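# Three arms right a tipped enclosure inside a marked bay

## Task

Get the enclosure resting upright on its base inside the marked bay, never letting it spin quickly while doing so. The arms' fixed mounts (metres, heading in degrees measured counter-clockwise from +x) are: arm1 at x=-0.98 y=+0.32 z=+0.35 heading -1; arm2 at x=-0.97 y=-0.32 z=+0.38 heading -3; arm3 at x=+0.85 y=+0.00 z=+0.66 heading +178. At the end every gripper must have released it and all arms must be out of the way; if the enclosure only stays upright because a robot holds it, the goal is not met.

## Robot and tools

Robots: three identical i2rt Big YAM arms named arm1, arm2 and arm3. Each has six revolute joints, a two-finger gripper and a wrist camera. arm1 and arm2 stand side by side on the -x side facing roughly +x; arm3 stands on the +x side, mounted higher, facing back toward -x. Fully stretched, a hand reaches about 1.0 m from the joint1 axis. Room cameras cam_high and cam_low are fixed; wrist cameras are arm1_cam_wrist, arm2_cam_wrist, arm3_cam_wrist. With joints 1 and 6 at zero and the hand level and pointing forward, the wrist camera rides above the hand looking at the fingertips.

Frame: one shared scene frame, origin on the floor, +z up. The hand point is midway between the fingertips; the hand's z axis runs along the fingers and the fingers close along its y axis. Mount positions are given in that frame; hand poses depend on each arm's true base, which is never printed.

execute_actions: argument actions is a list holding exactly one action or none. The action is an object keyed by arm name; each arm entry contains only joints, an object of absolute joint targets (not offsets) by name. Any subset of arms and joints may be named. Units and ranges: joint1_rad -2.879 to 2.879 (rotation about the foot, positive counter-clockwise seen from above, 0 points along the mount heading); joint2_rad 0 to 3.141 (shoulder; 0 has the upper arm lying back roughly horizontal, increasing lifts it up then forward); joint3_rad 0 to 3.019 (elbow; 0 folds the forearm onto the upper arm, increasing opens it); joint4_rad -1.692 to 1.57 (hand pitch, positive tips fingers up); joint5_rad -1.57 to 1.57 (sideways hand swing, positive to the arm's right); joint6_rad -2.094 to 2.094 (hand roll, positive clockwise viewed from behind the hand); gripper_m 0 to 0.093 metres of fingertip gap. A joint counts as arrived within ±0.045, ±0.14, ±0.09, ±0.055, ±0.03, ±0.035 rad for joints 1 to 6 and ±0.003 m for the gripper. Optional cameras lists camera names (or "all"); omitted/null/all gives every camera, [] gives none. All motions in one action start at once; joints move at different speeds, so the hand can sweep a wide curve between postures. One action runs at most 15 s. An unknown key, unknown camera or out-of-range number rejects the entire call and nothing moves. An empty actions list just reports state and images. Example: {"arm1": {"joints": {"gripper_m": 0.05}}, "arm2": {"joints": {"joint1_rad": 0.3}}}.

wait: seconds from 0 to 10; commands nothing, the scene keeps running, and it returns the same state and images as an empty call.

zoom_image: camera (one of the five names) and region [x0, y0, x1, y1] in pixels of that camera's most recent full image, origin top-left, at most 504 by 504. Images are 672x504.

finished_scene: scene number (integer); ends the current scene permanently and reports success, then gives the next task. Call it only when the enclosure stands on its own and the arms are released and clear.

Result lines: joint_positions gives current joint values. joint_status tells how each named motion of the last accepted action ended. off_target: stopped short and may still push. contact_stop or time_out: target dropped and joint holds where it stopped; but a timed-out joint may keep a target within 0.375, 0.375, 0.113, 0.225, 0.075, 0.3 rad (joints 1 to 6) of its position and resume if freed. not_followed: an internal self/inter-arm collision check withheld that arm's joint targets (a cause: line usually explains); its gripper target still runs, and the withheld targets may be retried on later actions. on_its_own lists joints doing things this call did not command; held at is the held target, not the position. MOTOR HOT appears from 85 °C; at 100 °C an OVER-TEMPERATURE FAULT drops that arm and its gripper, and its unreached keys read limit_stop_at_motor_heat (resend targets after cooling). If any call reports a stop, the remaining motion calls in that same reply are skipped.

Cautions: arms do not stop on contact and can press very hard; to relieve a pushing joint, command its reported position. Tiny target changes may not move a joint. Loaded joints sag. Unnamed joints or arms may still be driving toward old targets. The collision check can be late and ignores fingers, gripper housings and wrist cameras, and no line reports arm-to-arm contact; a hard squeeze between two arms fails the run. Grip force is roughly 50 to 62 N per pad, lower on some grippers. Holding loads heats motors even while you are thinking, and the robot keeps its last command during that time. Objects may get brief random shoves. Never knock anything off the work area or to the floor, avoid drops, slips, slams and fast spinning of the enclosure, and keep robot motion short since less motion time is better.

Each tool is called after "Call:" by a JSON object that holds its "op" and its "data", one argument or row to a line.

## Session

I'll start by looking at the scene state.

Call:
{"op": "execute_actions", "data": {
  "actions": []
}}

Scene clock: 0.00 s.
Motor temperatures (°C, as the motors report them): arm1=[29 27 30 29 30 28] | arm2=[30 30 29 29 27 28] | arm3=[27 28 29 30 27 28]
arm1.joint_positions: joint1_rad=-0.088 joint2_rad=+0.528 joint3_rad=+1.362 joint4_rad=-1.173 joint5_rad=-0.080 joint6_rad=-0.146 gripper_m=+0.094
arm1.joint_status: not commanded
arm1.hand: x=-0.7607 y=+0.3064 z=+0.9309 quat_wxyz=(-0.573, +0.036, -0.818, +0.040) (m; scene frame)
arm2.joint_positions: joint1_rad=-0.169 joint2_rad=+0.559 joint3_rad=+1.335 joint4_rad=-1.347 joint5_rad=-0.195 joint6_rad=-0.179 gripper_m=+0.095
arm2.joint_status: not commanded
arm2.hand: x=-0.7570 y=-0.3332 z=+0.9069 quat_wxyz=(-0.484, +0.030, -0.874, +0.011) (m; scene frame)
arm3.joint_positions: joint1_rad=-0.066 joint2_rad=+0.446 joint3_rad=+1.359 joint4_rad=-1.410 joint5_rad=-0.030 joint6_rad=+0.456 gripper_m=+0.094
arm3.joint_status: not commanded
arm3.hand: x=+0.6946 y=+0.0108 z=+1.1974 quat_wxyz=(+0.102, +0.828, -0.229, -0.501) (m; scene frame)
pictures: arm1_cam_wrist, arm2_cam_wrist, arm3_cam_wrist, cam_high, cam_low
Images, in order (width x height): arm1_cam_wrist 672x504, arm2_cam_wrist 672x504, arm3_cam_wrist 672x504, cam_high 672x504, cam_low 672x504.

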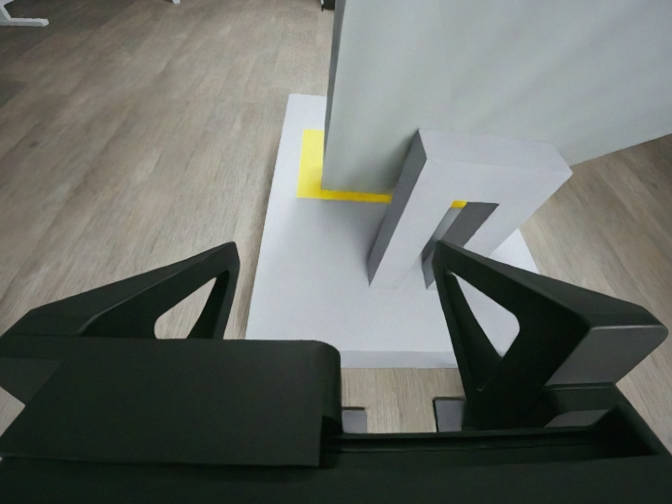

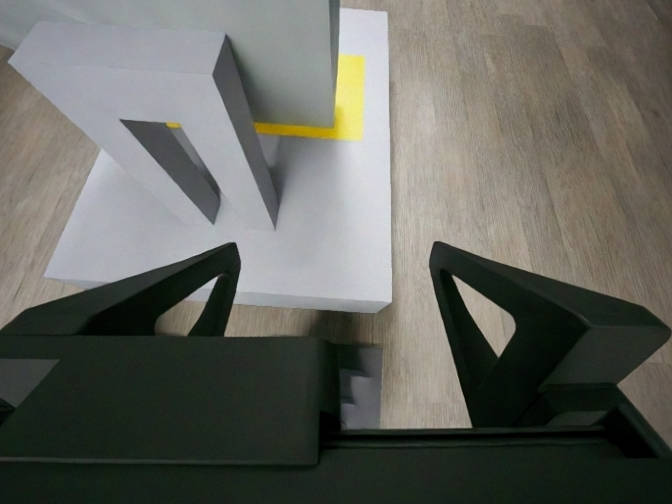

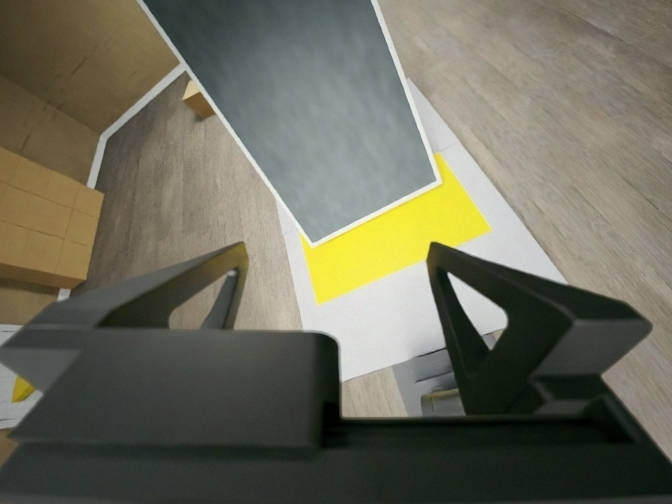

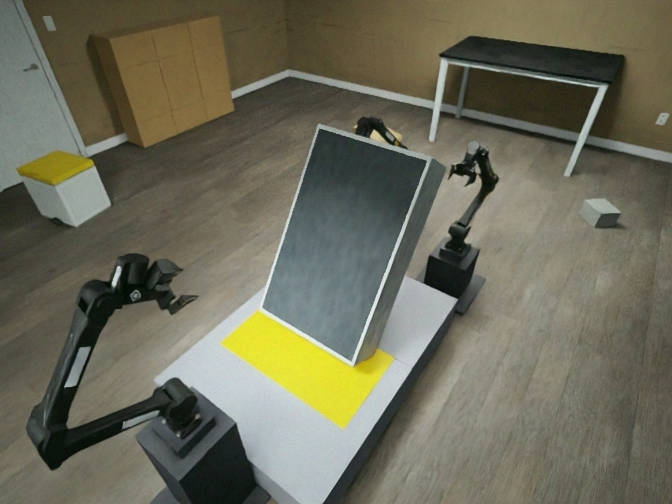

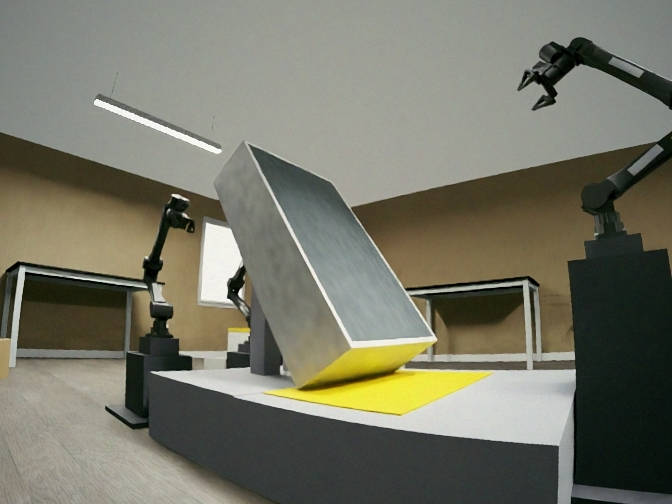

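Call:
{"op": "zoom_image", "data": {
  "camera": "cam_low",
  "region": [100, 120, 604, 504]
}}

Call:
{"op": "zoom_image", "data": {
  "camera": "cam_high",
  "region": [150, 100, 520, 470]
}}

Region (100, 120, 604, 504) of cam_low's 672x504 image, scaled by 1.000; it fills the top 384 rows of this view, and the rest is white.

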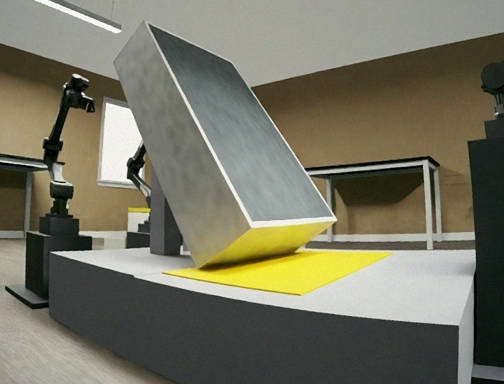

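Region (150, 100, 520, 470) of cam_high's 672x504 image, scaled by 1.362, with more detail than that image has.

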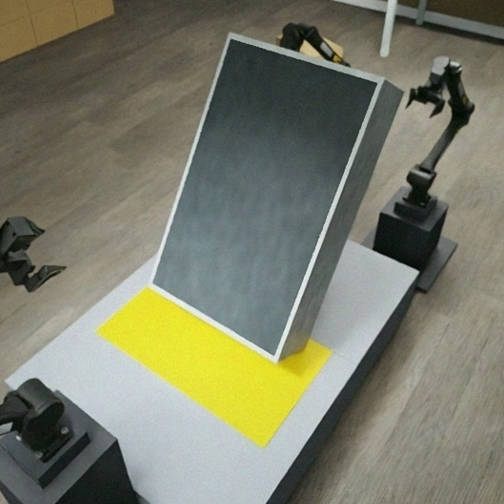

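Call:
{"op": "execute_actions", "data": {
  "actions": [
    {"arm1": {"joints": {"joint1_rad": -0.3, "joint5_rad": 0.0, "joint6_rad": 0.0, "gripper_m": 0.0}}, "arm2": {"joints": {"joint1_rad": 0.35, "joint5_rad": 0.0, "joint6_rad": 0.0, "gripper_m": 0.0}}, "arm3": {"joints": {"joint1_rad": 0.03, "joint2_rad": 1.4, "joint3_rad": 1.6, "joint4_rad": -0.4, "joint5_rad": 0.0, "joint6_rad": 0.0, "gripper_m": 0.0}}}
  ]
}}

Scene clock: 121.80 s.
Motor temperatures (°C, as the motors report them): arm1=[29 27 38 30 30 28] | arm2=[30 30 38 30 28 28] | arm3=[27 29 39 30 27 28]
arm1.joint_positions: joint1_rad=-0.294 joint2_rad=+0.528 joint3_rad=+1.362 joint4_rad=-1.173 joint5_rad=-0.001 joint6_rad=-0.011 gripper_m=+0.001
arm1.joint_status: all done
arm1.hand: x=-0.7713 y=+0.2493 z=+0.9305 quat_wxyz=(-0.566, -0.125, -0.810, +0.093) (m; scene frame)
arm2.joint_positions: joint1_rad=+0.341 joint2_rad=+0.559 joint3_rad=+1.335 joint4_rad=-1.347 joint5_rad=-0.003 joint6_rad=-0.013 gripper_m=+0.001
arm2.joint_status: all done
arm2.hand: x=-0.7655 y=-0.2568 z=+0.9050 quat_wxyz=(-0.474, +0.135, -0.868, -0.067) (m; scene frame)
arm3.joint_positions: joint1_rad=+0.027 joint2_rad=+1.401 joint3_rad=+1.566 joint4_rad=-0.419 joint5_rad=-0.003 joint6_rad=+0.017 gripper_m=+0.001
arm3.joint_status: all done
arm3.hand: x=+0.2135 y=+0.0049 z=+1.1731 quat_wxyz=(+0.003, +0.791, -0.009, -0.612) (m; scene frame)
pictures: arm1_cam_wrist, arm2_cam_wrist, arm3_cam_wrist, cam_high, cam_low
Images, in order (width x height): arm1_cam_wrist 672x504, arm2_cam_wrist 672x504, arm3_cam_wrist 672x504, cam_high 672x504, cam_low 672x504.

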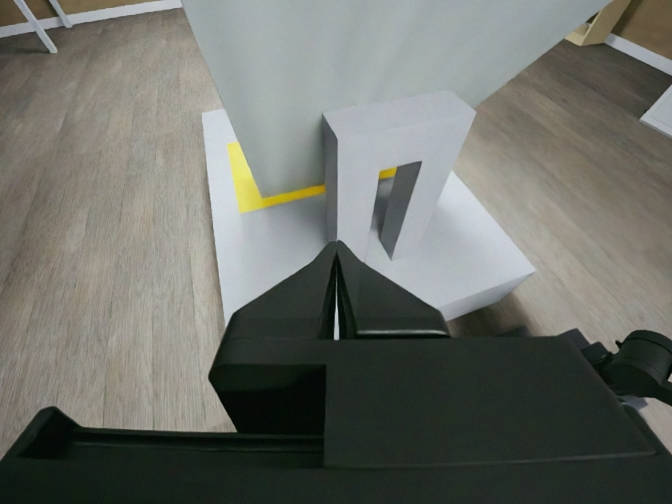

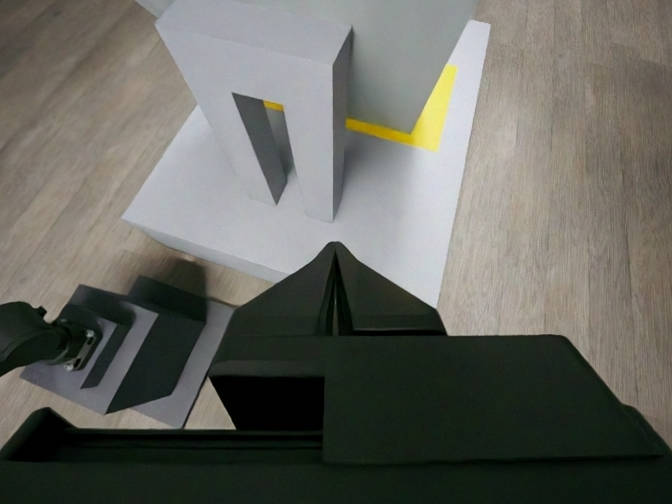

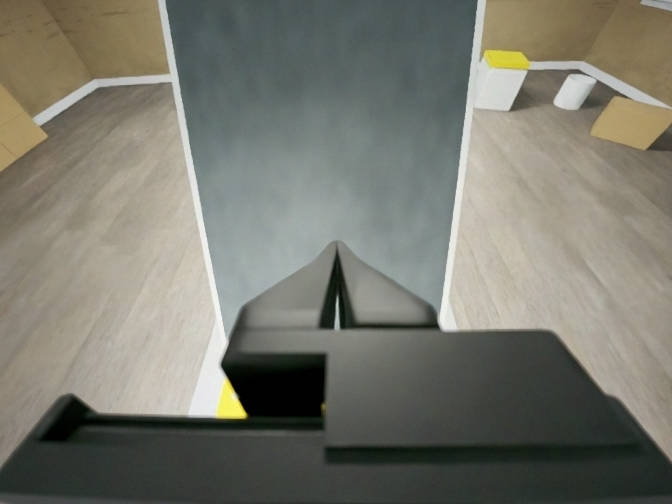

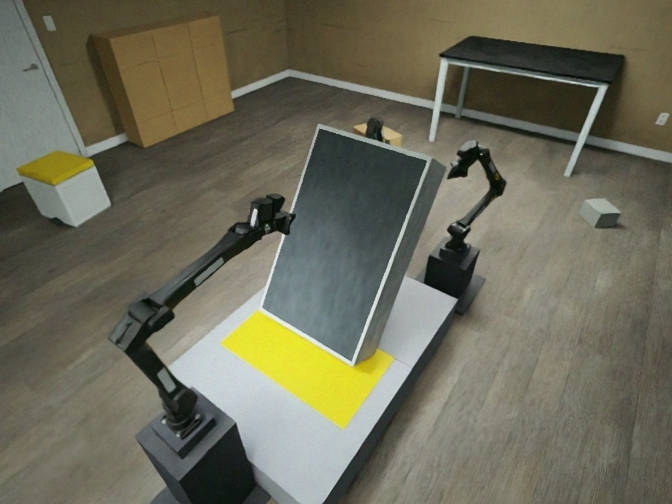

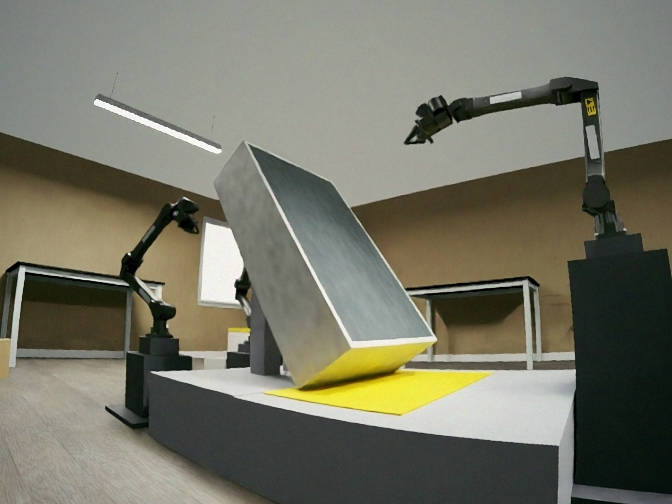

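Call:
{"op": "execute_actions", "data": {
  "actions": [
    {"arm1": {"joints": {"joint2_rad": 0.64, "joint3_rad": 1.08, "joint4_rad": -0.44}}, "arm2": {"joints": {"joint2_rad": 0.62, "joint3_rad": 1.02, "joint4_rad": -0.40}}}
  ],
  "cameras": ["cam_low", "cam_high", "arm1_cam_wrist"]
}}

Scene clock: 159.97 s.
Motor temperatures (°C, as the motors report them): arm1=[29 27 39 30 30 28] | arm2=[30 30 39 30 28 28] | arm3=[27 30 46 31 27 28]
arm1.joint_positions: joint1_rad=-0.294 joint2_rad=+0.647 joint3_rad=+1.060 joint4_rad=-0.460 joint5_rad=-0.001 joint6_rad=-0.011 gripper_m=+0.001
arm1.joint_status: all done
arm1.hand: x=-0.6401 y=+0.2061 z=+0.9031 quat_wxyz=(-0.678, -0.111, -0.718, +0.112) (m; scene frame)
arm2.joint_positions: joint1_rad=+0.341 joint2_rad=+0.626 joint3_rad=+1.012 joint4_rad=-0.419 joint5_rad=-0.003 joint6_rad=-0.013 gripper_m=+0.001
arm2.joint_status: all done
arm2.hand: x=-0.6333 y=-0.2171 z=+0.9245 quat_wxyz=(-0.688, +0.111, -0.711, -0.097) (m; scene frame)
arm3.joint_positions: joint1_rad=+0.027 joint2_rad=+1.401 joint3_rad=+1.566 joint4_rad=-0.419 joint5_rad=-0.003 joint6_rad=+0.017 gripper_m=+0.001
arm3.joint_status: not commanded
arm3.hand: x=+0.2135 y=+0.0049 z=+1.1731 quat_wxyz=(+0.003, +0.791, -0.009, -0.612) (m; scene frame)
pictures: arm1_cam_wrist, cam_high, cam_low
Images, in order (width x height): arm1_cam_wrist 672x504, cam_high 672x504, cam_low 672x504.

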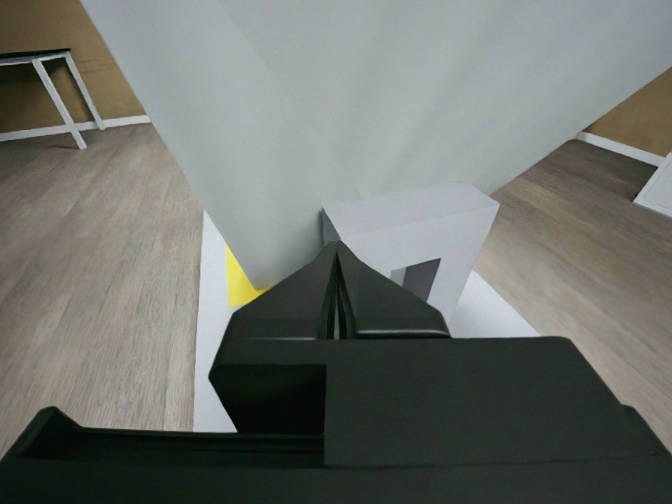

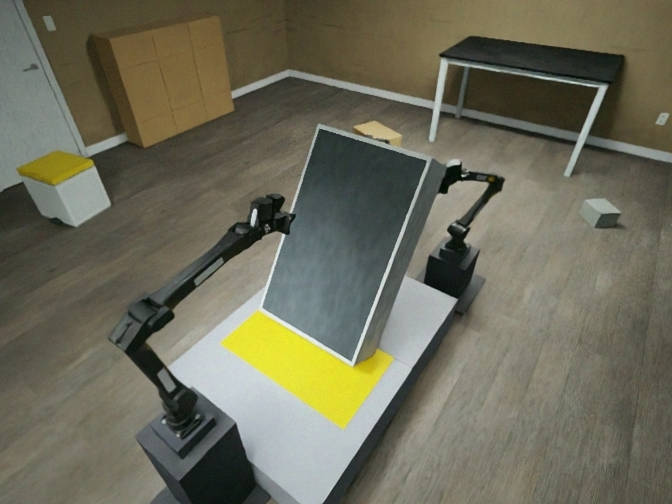

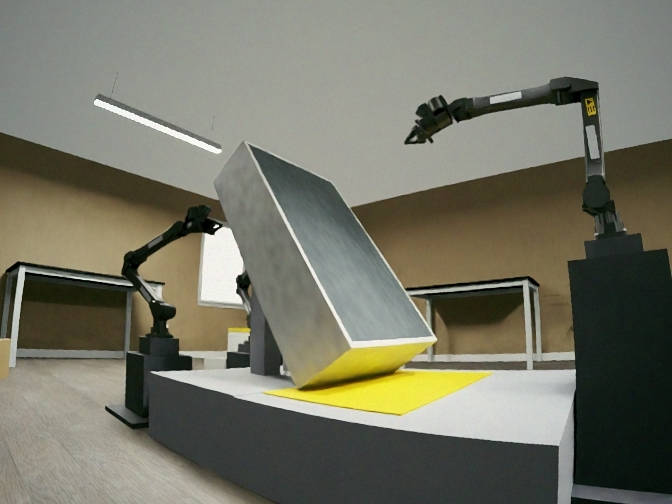

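Call:
{"op": "execute_actions", "data": {
  "actions": [
    {"arm1": {"joints": {"joint2_rad": 0.905, "joint3_rad": 1.17, "joint4_rad": -0.16}}, "arm2": {"joints": {"joint2_rad": 0.885, "joint3_rad": 1.09, "joint4_rad": -0.11}}}
  ],
  "cameras": ["cam_low", "cam_high"]
}}

Scene clock: 181.37 s.
Motor temperatures (°C, as the motors report them): arm1=[29 27 42 30 30 28] | arm2=[30 30 40 30 28 28] | arm3=[27 31 48 31 27 28]
arm1.joint_positions: joint1_rad=-0.294 joint2_rad=+0.917 joint3_rad=+1.139 joint4_rad=-0.179 joint5_rad=-0.001 joint6_rad=-0.011 gripper_m=+0.001
arm1.joint_status: all done
arm1.hand: x=-0.5377 y=+0.1723 z=+0.9140 quat_wxyz=(-0.709, -0.106, -0.687, +0.117) (m; scene frame)
arm2.joint_positions: joint1_rad=+0.341 joint2_rad=+0.892 joint3_rad=+1.044 joint4_rad=-0.128 joint5_rad=-0.003 joint6_rad=-0.013 gripper_m=+0.001
arm2.joint_status: all done
arm2.hand: x=-0.5318 y=-0.1866 z=+0.9130 quat_wxyz=(-0.708, +0.108, -0.691, -0.100) (m; scene frame)
arm3.joint_positions: joint1_rad=+0.027 joint2_rad=+1.401 joint3_rad=+1.566 joint4_rad=-0.419 joint5_rad=-0.003 joint6_rad=+0.017 gripper_m=+0.001
arm3.joint_status: not commanded
arm3.hand: x=+0.2135 y=+0.0049 z=+1.1731 quat_wxyz=(+0.003, +0.791, -0.009, -0.612) (m; scene frame)
pictures: cam_high, cam_low
Images, in order (width x height): cam_high 672x504, cam_low 672x504.

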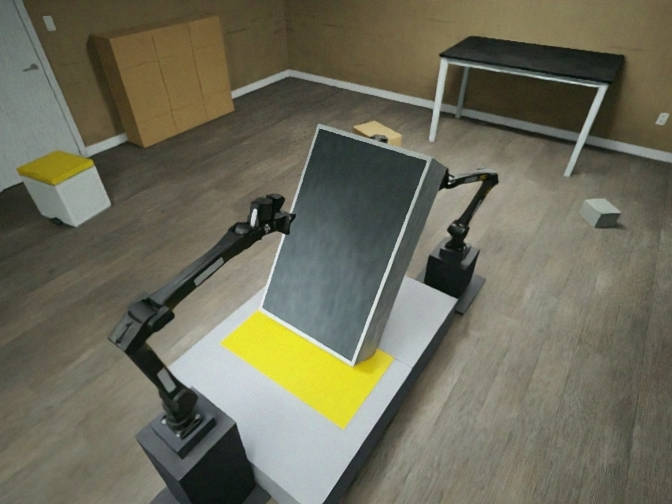

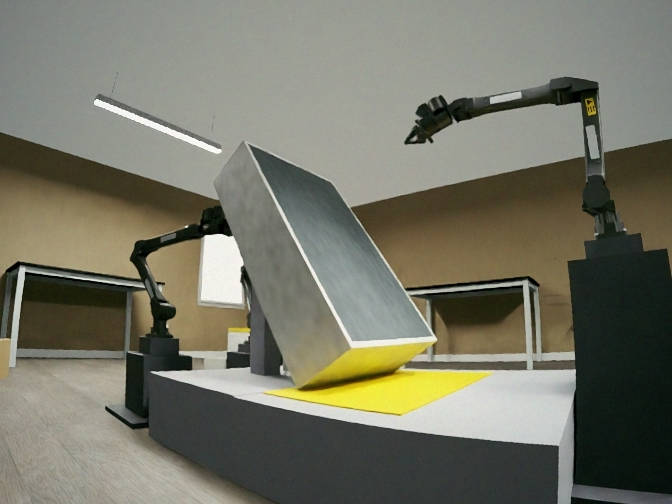

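Call:
{"op": "execute_actions", "data": {
  "actions": [
    {"arm1": {"joints": {"joint2_rad": 1.078, "joint3_rad": 1.303, "joint4_rad": -0.125}}, "arm2": {"joints": {"joint2_rad": 1.062, "joint3_rad": 1.228, "joint4_rad": -0.066}}}
  ],
  "cameras": ["cam_low", "cam_high"]
}}

Scene clock: 199.90 s.
Motor temperatures (°C, as the motors report them): arm1=[29 28 45 30 30 28] | arm2=[30 30 46 30 28 28] | arm3=[27 31 49 31 27 28]
arm1.joint_positions: joint1_rad=-0.294 joint2_rad=+1.078 joint3_rad=+1.261 joint4_rad=-0.137 joint5_rad=+0.000 joint6_rad=-0.011 gripper_m=+0.001
arm1.joint_status: all done
arm1.hand: x=-0.4808 y=+0.1534 z=+0.9240 quat_wxyz=(-0.710, -0.107, -0.686, +0.118) (m; scene frame)
arm2.joint_positions: joint1_rad=+0.351 joint2_rad=+1.040 joint3_rad=+1.162 joint4_rad=-0.086 joint5_rad=-0.009 joint6_rad=-0.013 gripper_m=+0.001
arm2.joint_status: all done
arm2.hand: x=-0.4826 y=-0.1652 z=+0.9279 quat_wxyz=(-0.711, +0.113, -0.686, -0.106) (m; scene frame)
arm3.joint_positions: joint1_rad=+0.027 joint2_rad=+1.401 joint3_rad=+1.566 joint4_rad=-0.419 joint5_rad=-0.003 joint6_rad=+0.017 gripper_m=+0.001
arm3.joint_status: not commanded
arm3.hand: x=+0.2135 y=+0.0049 z=+1.1731 quat_wxyz=(+0.003, +0.791, -0.009, -0.612) (m; scene frame)
pictures: cam_high, cam_low
Images, in order (width x height): cam_high 672x504, cam_low 672x504.

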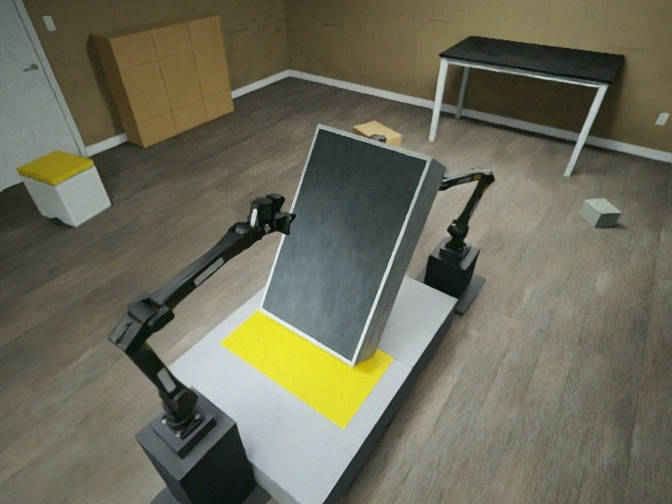

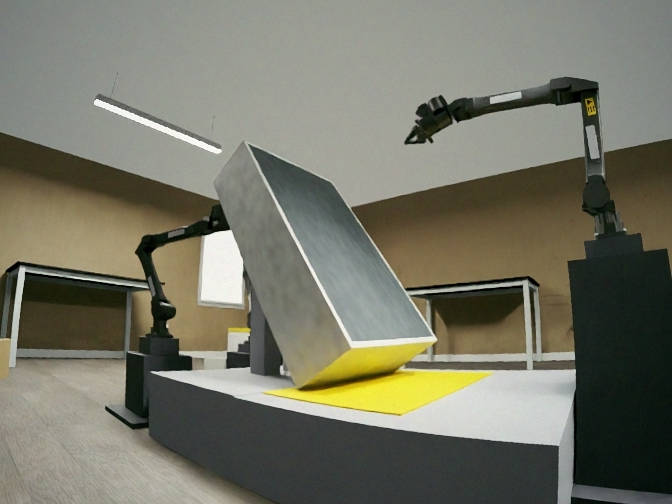

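Call:
{"op": "execute_actions", "data": {
  "actions": [
    {"arm1": {"joints": {"joint2_rad": 1.244, "joint3_rad": 1.457, "joint4_rad": -0.113}}, "arm2": {"joints": {"joint2_rad": 1.23, "joint3_rad": 1.381, "joint4_rad": -0.051}}}
  ],
  "cameras": ["cam_low", "cam_high"]
}}

Scene clock: 214.03 s.
Motor temperatures (°C, as the motors report them): arm1=[29 28 48 30 30 28] | arm2=[30 30 51 30 28 28] | arm3=[27 31 50 31 27 28]
arm1.joint_positions: joint1_rad=-0.316 joint2_rad=+1.200 joint3_rad=+1.353 joint4_rad=-0.167 joint5_rad=+0.016 joint6_rad=-0.010 gripper_m=+0.000
arm1.joint_status: joint3_rad time_out (moved +0.091 of +0.196); the others done
arm1.on_its_own: joint3_rad reads +1.353 and still pushes toward +1.457 since a time_out
arm1.hand: x=-0.4407 y=+0.1238 z=+0.9085 quat_wxyz=(-0.687, -0.124, -0.705, +0.127) (m; scene frame)
arm2.joint_positions: joint1_rad=+0.373 joint2_rad=+1.201 joint3_rad=+1.251 joint4_rad=-0.114 joint5_rad=-0.021 joint6_rad=-0.013 gripper_m=+0.001
arm2.joint_status: joint3_rad time_out (moved +0.089 of +0.219); joint4_rad time_out (moved -0.028 of +0.035); the others done
arm2.on_its_own: joint3_rad reads +1.251 and still pushes toward +1.363 since a time_out; joint4_rad reads -0.114 and still pushes toward -0.051 since a time_out
arm2.hand: x=-0.4284 y=-0.1332 z=+0.8926 quat_wxyz=(-0.674, +0.130, -0.718, -0.113) (m; scene frame)
arm3.joint_positions: joint1_rad=+0.027 joint2_rad=+1.401 joint3_rad=+1.566 joint4_rad=-0.419 joint5_rad=-0.003 joint6_rad=+0.017 gripper_m=+0.001
arm3.joint_status: not commanded
arm3.hand: x=+0.2135 y=+0.0049 z=+1.1731 quat_wxyz=(+0.003, +0.791, -0.009, -0.612) (m; scene frame)
pictures: cam_high, cam_low
Images, in order (width x height): cam_high 672x504, cam_low 672x504.

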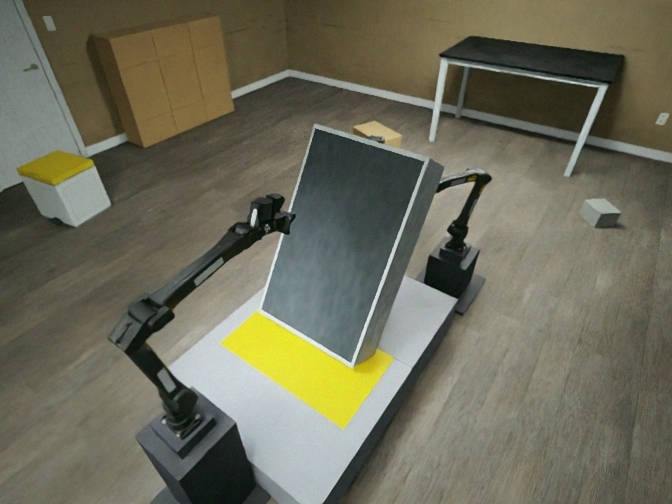

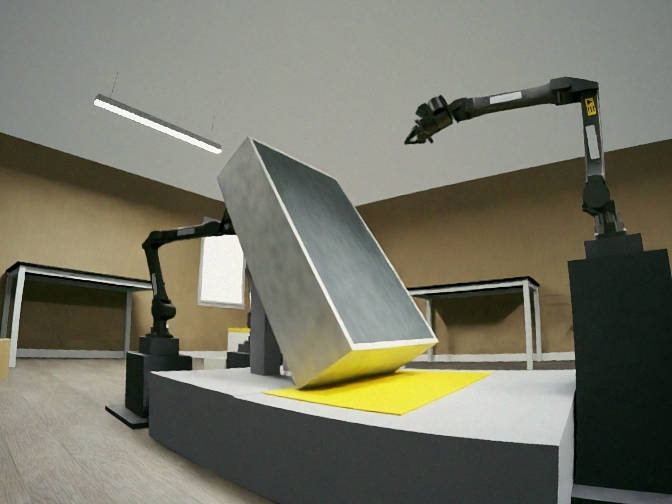

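Call:
{"op": "execute_actions", "data": {
  "actions": [
    {"arm1": {"joints": {"joint2_rad": 1.40, "joint3_rad": 1.45, "joint4_rad": -0.08}}, "arm2": {"joints": {"joint2_rad": 1.40, "joint3_rad": 1.36, "joint4_rad": -0.03}}}
  ],
  "cameras": ["cam_low", "cam_high"]
}}

Scene clock: 237.00 s.
Motor temperatures (°C, as the motors report them): arm1=[29 28 58 31 31 28] | arm2=[30 30 62 31 29 28] | arm3=[27 32 51 31 27 28]
arm1.joint_positions: joint1_rad=-0.334 joint2_rad=+1.382 joint3_rad=+1.354 joint4_rad=-0.130 joint5_rad=+0.014 joint6_rad=+0.009 gripper_m=+0.000
arm1.joint_status: joint3_rad time_out (moved +0.001 of +0.097); the others done
arm1.on_its_own: joint3_rad reads +1.354 and still pushes toward +1.450 since a time_out
arm1.hand: x=-0.3786 y=+0.0903 z=+0.8109 quat_wxyz=(-0.635, -0.144, -0.750, +0.117) (m; scene frame)
arm2.joint_positions: joint1_rad=+0.386 joint2_rad=+1.361 joint3_rad=+1.252 joint4_rad=-0.067 joint5_rad=-0.011 joint6_rad=-0.031 gripper_m=+0.001
arm2.joint_status: joint3_rad time_out (moved +0.001 of +0.109); the others done
arm2.on_its_own: joint3_rad reads +1.252 and still pushes toward +1.360 since a time_out
arm2.hand: x=-0.3773 y=-0.1094 z=+0.8114 quat_wxyz=(-0.634, +0.144, -0.753, -0.102) (m; scene frame)
arm3.joint_positions: joint1_rad=+0.027 joint2_rad=+1.401 joint3_rad=+1.566 joint4_rad=-0.419 joint5_rad=-0.003 joint6_rad=+0.017 gripper_m=+0.001
arm3.joint_status: not commanded
arm3.hand: x=+0.2135 y=+0.0049 z=+1.1731 quat_wxyz=(+0.003, +0.791, -0.009, -0.612) (m; scene frame)
pictures: cam_high, cam_low
Images, in order (width x height): cam_high 672x504, cam_low 672x504.

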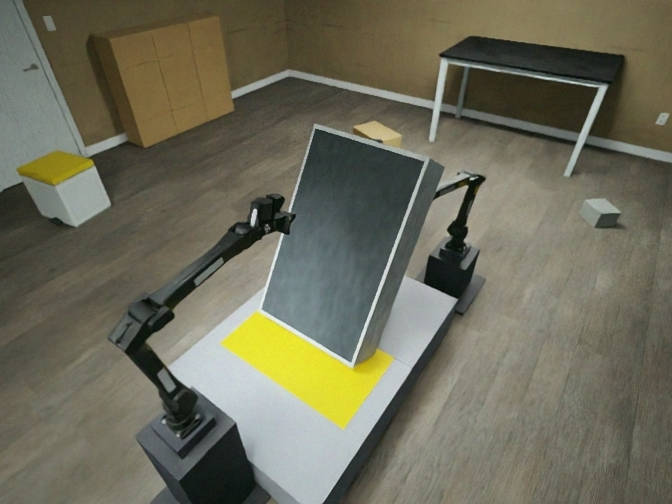

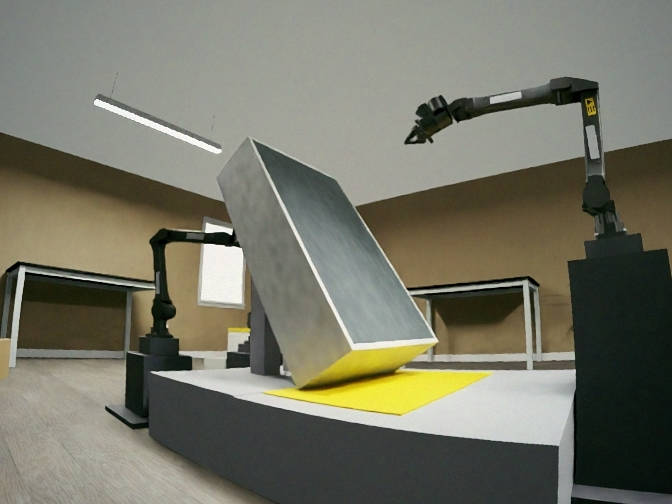

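Call:
{"op": "execute_actions", "data": {
  "actions": [
    {"arm1": {"joints": {"joint1_rad": -0.3, "joint2_rad": 0.45, "joint3_rad": 1.75, "joint4_rad": -1.2}}, "arm2": {"joints": {"joint1_rad": 0.35, "joint2_rad": 0.45, "joint3_rad": 1.75, "joint4_rad": -1.2}}, "arm3": {"joints": {"joint2_rad": 0.45, "joint3_rad": 1.75, "joint4_rad": -1.2}}}
  ],
  "cameras": ["cam_low", "cam_high"]
}}

Scene clock: 282.97 s.
Motor temperatures (°C, as the motors report them): arm1=[29 30 63 31 31 28] | arm2=[30 31 67 30 28 28] | arm3=[27 32 53 31 27 28]
arm1.joint_positions: joint1_rad=-0.308 joint2_rad=+0.467 joint3_rad=+1.739 joint4_rad=-1.192 joint5_rad=+0.001 joint6_rad=+0.011 gripper_m=+0.000
arm1.joint_status: all done
arm1.hand: x=-0.9091 y=+0.2930 z=+1.0975 quat_wxyz=(-0.722, -0.117, -0.672, +0.117) (m; scene frame)
arm2.joint_positions: joint1_rad=+0.359 joint2_rad=+0.443 joint3_rad=+1.736 joint4_rad=-1.197 joint5_rad=-0.002 joint6_rad=-0.013 gripper_m=+0.001
arm2.joint_status: all done
arm2.hand: x=-0.9168 y=-0.3012 z=+1.1270 quat_wxyz=(-0.732, +0.109, -0.664, -0.110) (m; scene frame)
arm3.joint_positions: joint1_rad=+0.027 joint2_rad=+0.459 joint3_rad=+1.742 joint4_rad=-1.192 joint5_rad=-0.003 joint6_rad=+0.017 gripper_m=+0.001
arm3.joint_status: all done
arm3.hand: x=+0.7877 y=-0.0004 z=+1.4049 quat_wxyz=(+0.004, +0.674, -0.007, -0.739) (m; scene frame)
pictures: cam_high, cam_low
Images, in order (width x height): cam_high 672x504, cam_low 672x504.

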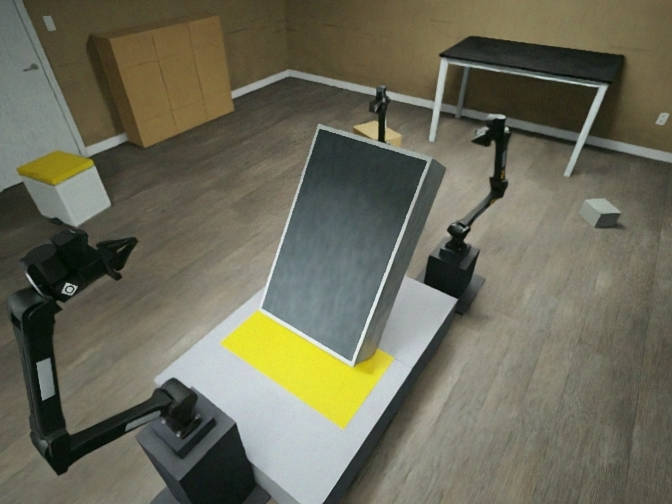

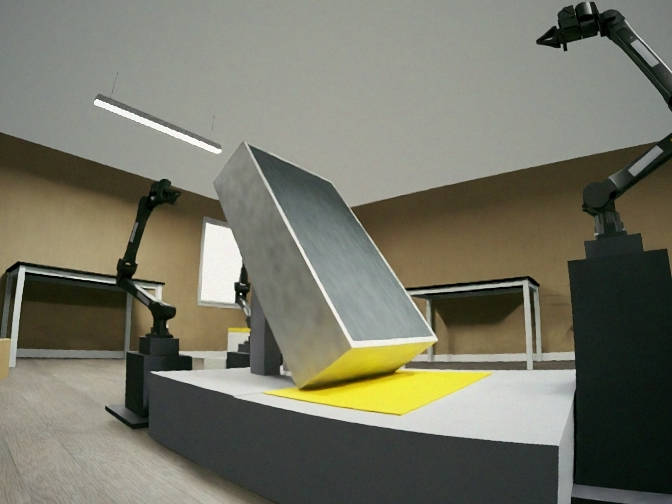

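Call:
{"op": "execute_actions", "data": {
  "actions": [
    {"arm1": {"joints": {"joint1_rad": -0.19, "joint2_rad": 0.86, "joint3_rad": 1.07, "joint4_rad": 0.39}}, "arm2": {"joints": {"joint1_rad": 0.265, "joint2_rad": 0.815, "joint3_rad": 0.98, "joint4_rad": 0.43}}}
  ],
  "cameras": ["cam_low", "arm1_cam_wrist", "arm2_cam_wrist"]
}}

Scene clock: 404.83 s.
Motor temperatures (°C, as the motors report them): arm1=[29 29 43 30 30 28] | arm2=[30 31 43 30 28 28] | arm3=[27 31 42 31 27 28]
arm1.joint_positions: joint1_rad=-0.195 joint2_rad=+0.852 joint3_rad=+1.052 joint4_rad=+0.372 joint5_rad=+0.001 joint6_rad=+0.011 gripper_m=+0.000
arm1.joint_status: all done
arm1.hand: x=-0.5822 y=+0.2284 z=+1.0168 quat_wxyz=(-0.871, -0.057, -0.480, +0.091) (m; scene frame)
arm2.joint_positions: joint1_rad=+0.272 joint2_rad=+0.805 joint3_rad=+0.982 joint4_rad=+0.413 joint5_rad=-0.002 joint6_rad=-0.013 gripper_m=+0.001
arm2.joint_status: all done
arm2.hand: x=-0.5935 y=-0.2334 z=+1.0364 quat_wxyz=(-0.877, +0.057, -0.468, -0.092) (m; scene frame)
arm3.joint_positions: joint1_rad=+0.027 joint2_rad=+0.459 joint3_rad=+1.742 joint4_rad=-1.192 joint5_rad=-0.003 joint6_rad=+0.017 gripper_m=+0.001
arm3.joint_status: not commanded
arm3.hand: x=+0.7877 y=-0.0004 z=+1.4049 quat_wxyz=(+0.004, +0.674, -0.007, -0.739) (m; scene frame)
pictures: arm1_cam_wrist, arm2_cam_wrist, cam_low
Images, in order (width x height): arm1_cam_wrist 672x504, arm2_cam_wrist 672x504, cam_low 672x504.

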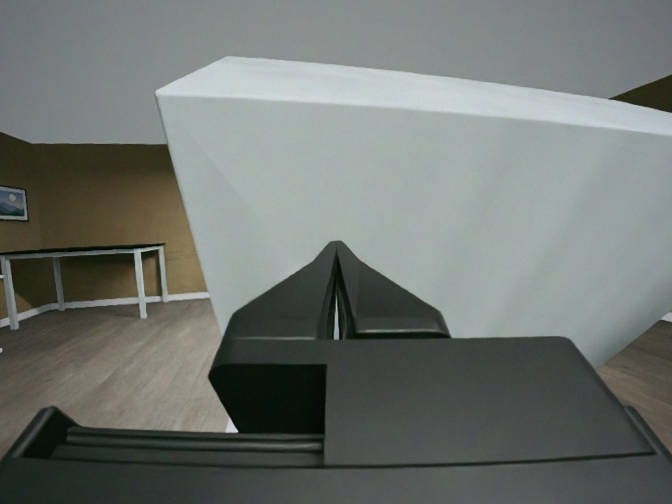

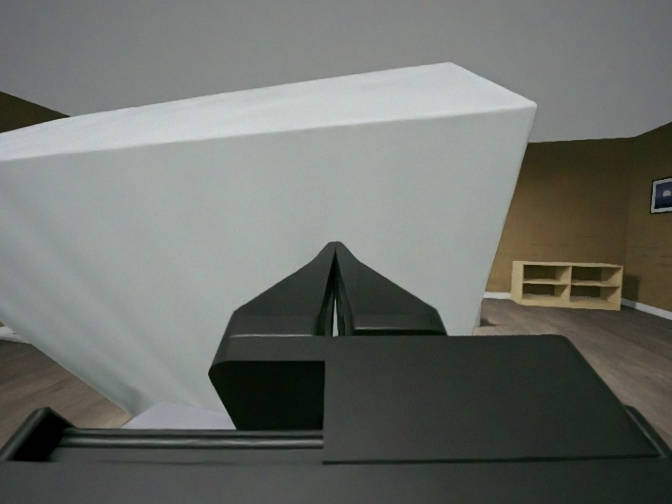

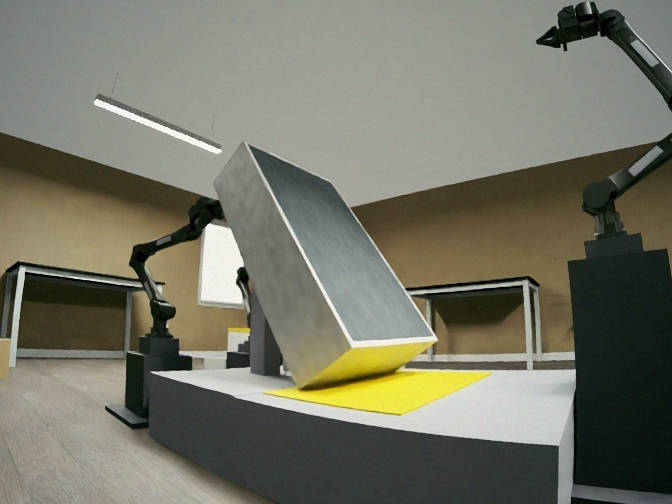

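Call:
{"op": "execute_actions", "data": {
  "actions": [
    {"arm1": {"joints": {"joint2_rad": 1.148, "joint3_rad": 1.327, "joint4_rad": 0.34}}, "arm2": {"joints": {"joint2_rad": 1.11, "joint3_rad": 1.237, "joint4_rad": 0.39}}}
  ],
  "cameras": ["cam_low", "arm1_cam_wrist"]
}}

Scene clock: 415.50 s.
Motor temperatures (°C, as the motors report them): arm1=[29 29 47 30 30 28] | arm2=[30 31 46 30 28 28] | arm3=[27 31 42 31 27 28]
arm1.joint_positions: joint1_rad=-0.190 joint2_rad=+1.097 joint3_rad=+1.277 joint4_rad=+0.353 joint5_rad=+0.005 joint6_rad=+0.010 gripper_m=+0.000
arm1.joint_status: all done
arm1.hand: x=-0.4915 y=+0.2101 z=+1.0385 quat_wxyz=(-0.861, -0.059, -0.497, +0.089) (m; scene frame)
arm2.joint_positions: joint1_rad=+0.271 joint2_rad=+1.054 joint3_rad=+1.171 joint4_rad=+0.400 joint5_rad=-0.004 joint6_rad=-0.013 gripper_m=+0.001
arm2.joint_status: all done
arm2.hand: x=-0.4974 y=-0.2115 z=+1.0408 quat_wxyz=(-0.859, +0.061, -0.499, -0.091) (m; scene frame)
arm3.joint_positions: joint1_rad=+0.027 joint2_rad=+0.459 joint3_rad=+1.742 joint4_rad=-1.192 joint5_rad=-0.003 joint6_rad=+0.017 gripper_m=+0.001
arm3.joint_status: not commanded
arm3.hand: x=+0.7877 y=-0.0004 z=+1.4049 quat_wxyz=(+0.004, +0.674, -0.007, -0.739) (m; scene frame)
pictures: arm1_cam_wrist, cam_low
Images, in order (width x height): arm1_cam_wrist 672x504, cam_low 672x504.

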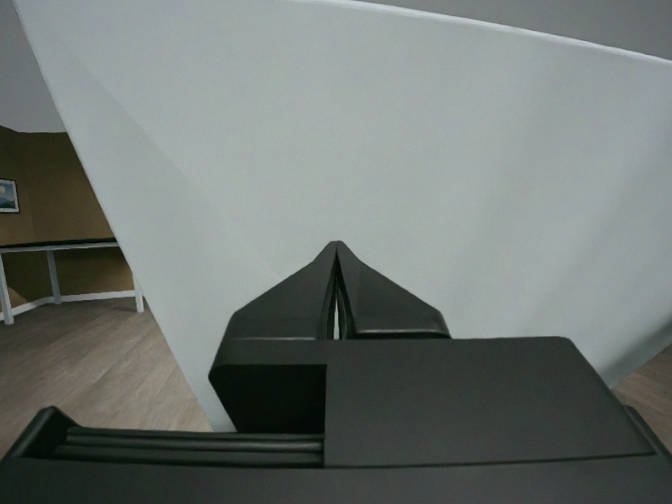

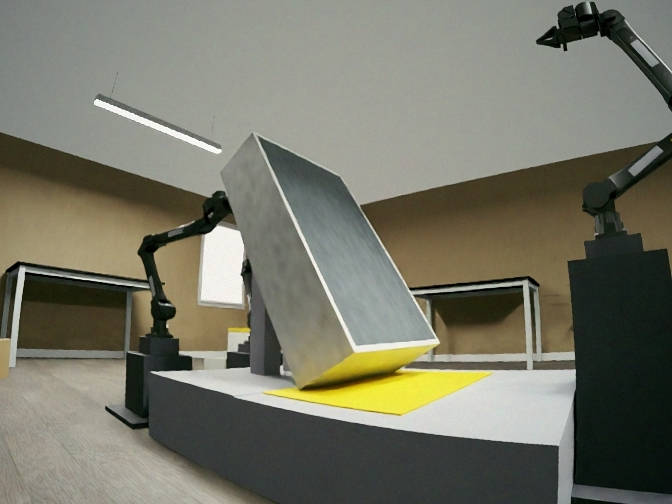

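Call:
{"op": "execute_actions", "data": {
  "actions": [
    {"arm1": {"joints": {"joint2_rad": 1.335, "joint3_rad": 1.584, "joint4_rad": 0.19}}, "arm2": {"joints": {"joint2_rad": 1.293, "joint3_rad": 1.485, "joint4_rad": 0.247}}, "arm3": {"joints": {"joint2_rad": 1.636, "joint3_rad": 1.52, "joint4_rad": -0.133}}}
  ],
  "cameras": ["cam_low", "cam_high"]
}}

Scene clock: 440.40 s.
Motor temperatures (°C, as the motors report them): arm1=[29 29 53 30 30 28] | arm2=[30 31 56 30 28 28] | arm3=[27 31 42 31 27 28]
arm1.joint_positions: joint1_rad=-0.187 joint2_rad=+1.325 joint3_rad=+1.539 joint4_rad=+0.193 joint5_rad=+0.002 joint6_rad=+0.010 gripper_m=+0.000
arm1.joint_status: all done
arm1.hand: x=-0.3956 y=+0.1917 z=+1.0387 quat_wxyz=(-0.828, -0.063, -0.550, +0.084) (m; scene frame)
arm2.joint_positions: joint1_rad=+0.265 joint2_rad=+1.277 joint3_rad=+1.431 joint4_rad=+0.246 joint5_rad=-0.004 joint6_rad=-0.012 gripper_m=+0.001
arm2.joint_status: all done
arm2.hand: x=-0.4051 y=-0.1939 z=+1.0486 quat_wxyz=(-0.829, +0.065, -0.549, -0.086) (m; scene frame)
arm3.joint_positions: joint1_rad=+0.027 joint2_rad=+1.657 joint3_rad=+1.495 joint4_rad=-0.155 joint5_rad=-0.003 joint6_rad=+0.017 gripper_m=+0.001
arm3.joint_status: all done
arm3.hand: x=+0.1206 y=+0.0059 z=+1.0212 quat_wxyz=(+0.003, +0.810, -0.009, -0.587) (m; scene frame)
pictures: cam_high, cam_low
Images, in order (width x height): cam_high 672x504, cam_low 672x504.

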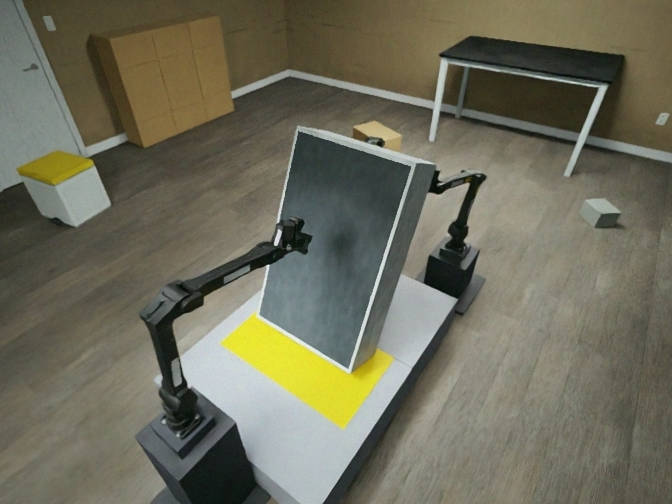

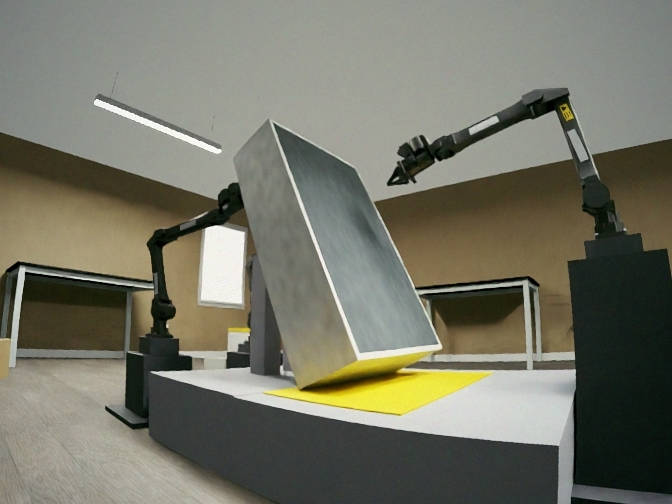

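Call:
{"op": "execute_actions", "data": {
  "actions": [
    {"arm1": {"joints": {"joint2_rad": 1.532, "joint3_rad": 1.87, "joint4_rad": 0.012}}, "arm2": {"joints": {"joint2_rad": 1.484, "joint3_rad": 1.756, "joint4_rad": 0.078}}, "arm3": {"joints": {"joint2_rad": 1.74, "joint3_rad": 1.65, "joint4_rad": -0.143}}}
  ],
  "cameras": ["cam_low", "cam_high", "arm3_cam_wrist"]
}}

Scene clock: 460.07 s.
Motor temperatures (°C, as the motors report them): arm1=[29 30 55 30 30 28] | arm2=[30 31 58 30 28 28] | arm3=[27 34 50 31 27 28]
arm1.joint_positions: joint1_rad=-0.186 joint2_rad=+1.530 joint3_rad=+1.815 joint4_rad=+0.017 joint5_rad=-0.001 joint6_rad=+0.010 gripper_m=+0.000
arm1.joint_status: all done
arm1.hand: x=-0.3164 y=+0.1755 z=+1.0371 quat_wxyz=(-0.799, -0.066, -0.593, +0.080) (m; scene frame)
arm2.joint_positions: joint1_rad=+0.268 joint2_rad=+1.480 joint3_rad=+1.698 joint4_rad=+0.057 joint5_rad=-0.005 joint6_rad=-0.012 gripper_m=+0.001
arm2.joint_status: all done
arm2.hand: x=-0.3236 y=-0.1743 z=+1.0442 quat_wxyz=(-0.793, +0.072, -0.600, -0.083) (m; scene frame)
arm3.joint_positions: joint1_rad=+0.027 joint2_rad=+1.736 joint3_rad=+1.591 joint4_rad=-0.155 joint5_rad=-0.003 joint6_rad=+0.017 gripper_m=+0.001
arm3.joint_status: all done
arm3.hand: x=+0.0892 y=+0.0061 z=+1.0218 quat_wxyz=(+0.003, +0.805, -0.009, -0.593) (m; scene frame)
pictures: arm3_cam_wrist, cam_high, cam_low
Images, in order (width x height): arm3_cam_wrist 672x504, cam_high 672x504, cam_low 672x504.

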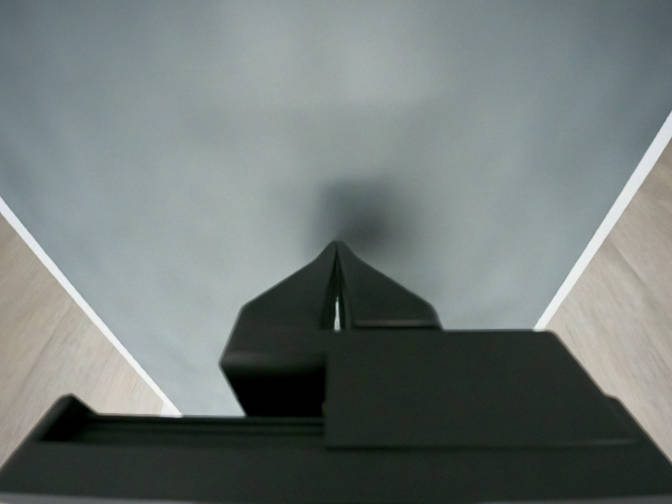

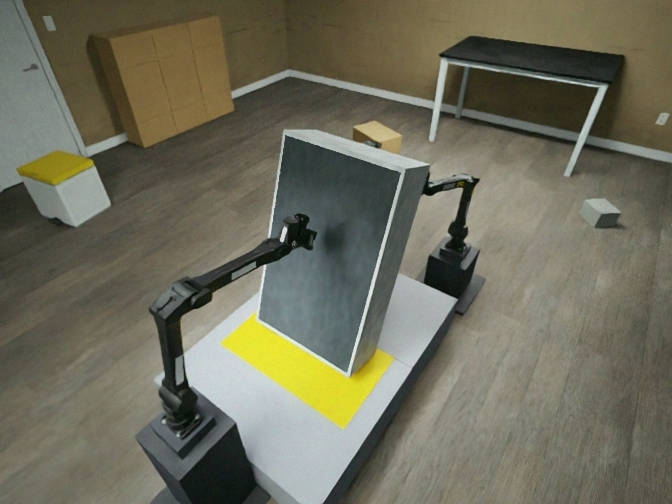

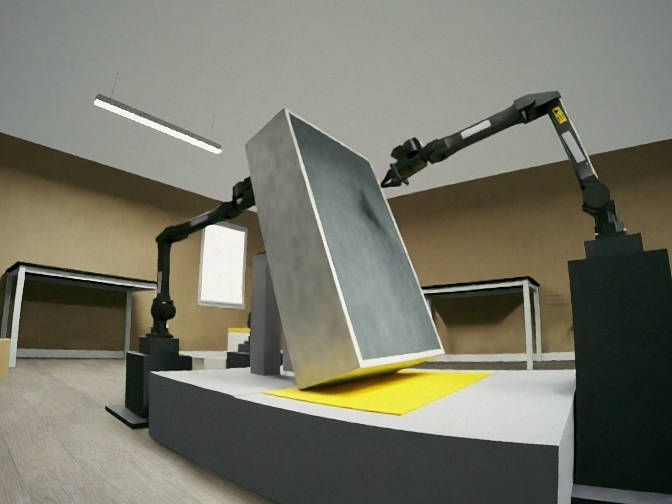

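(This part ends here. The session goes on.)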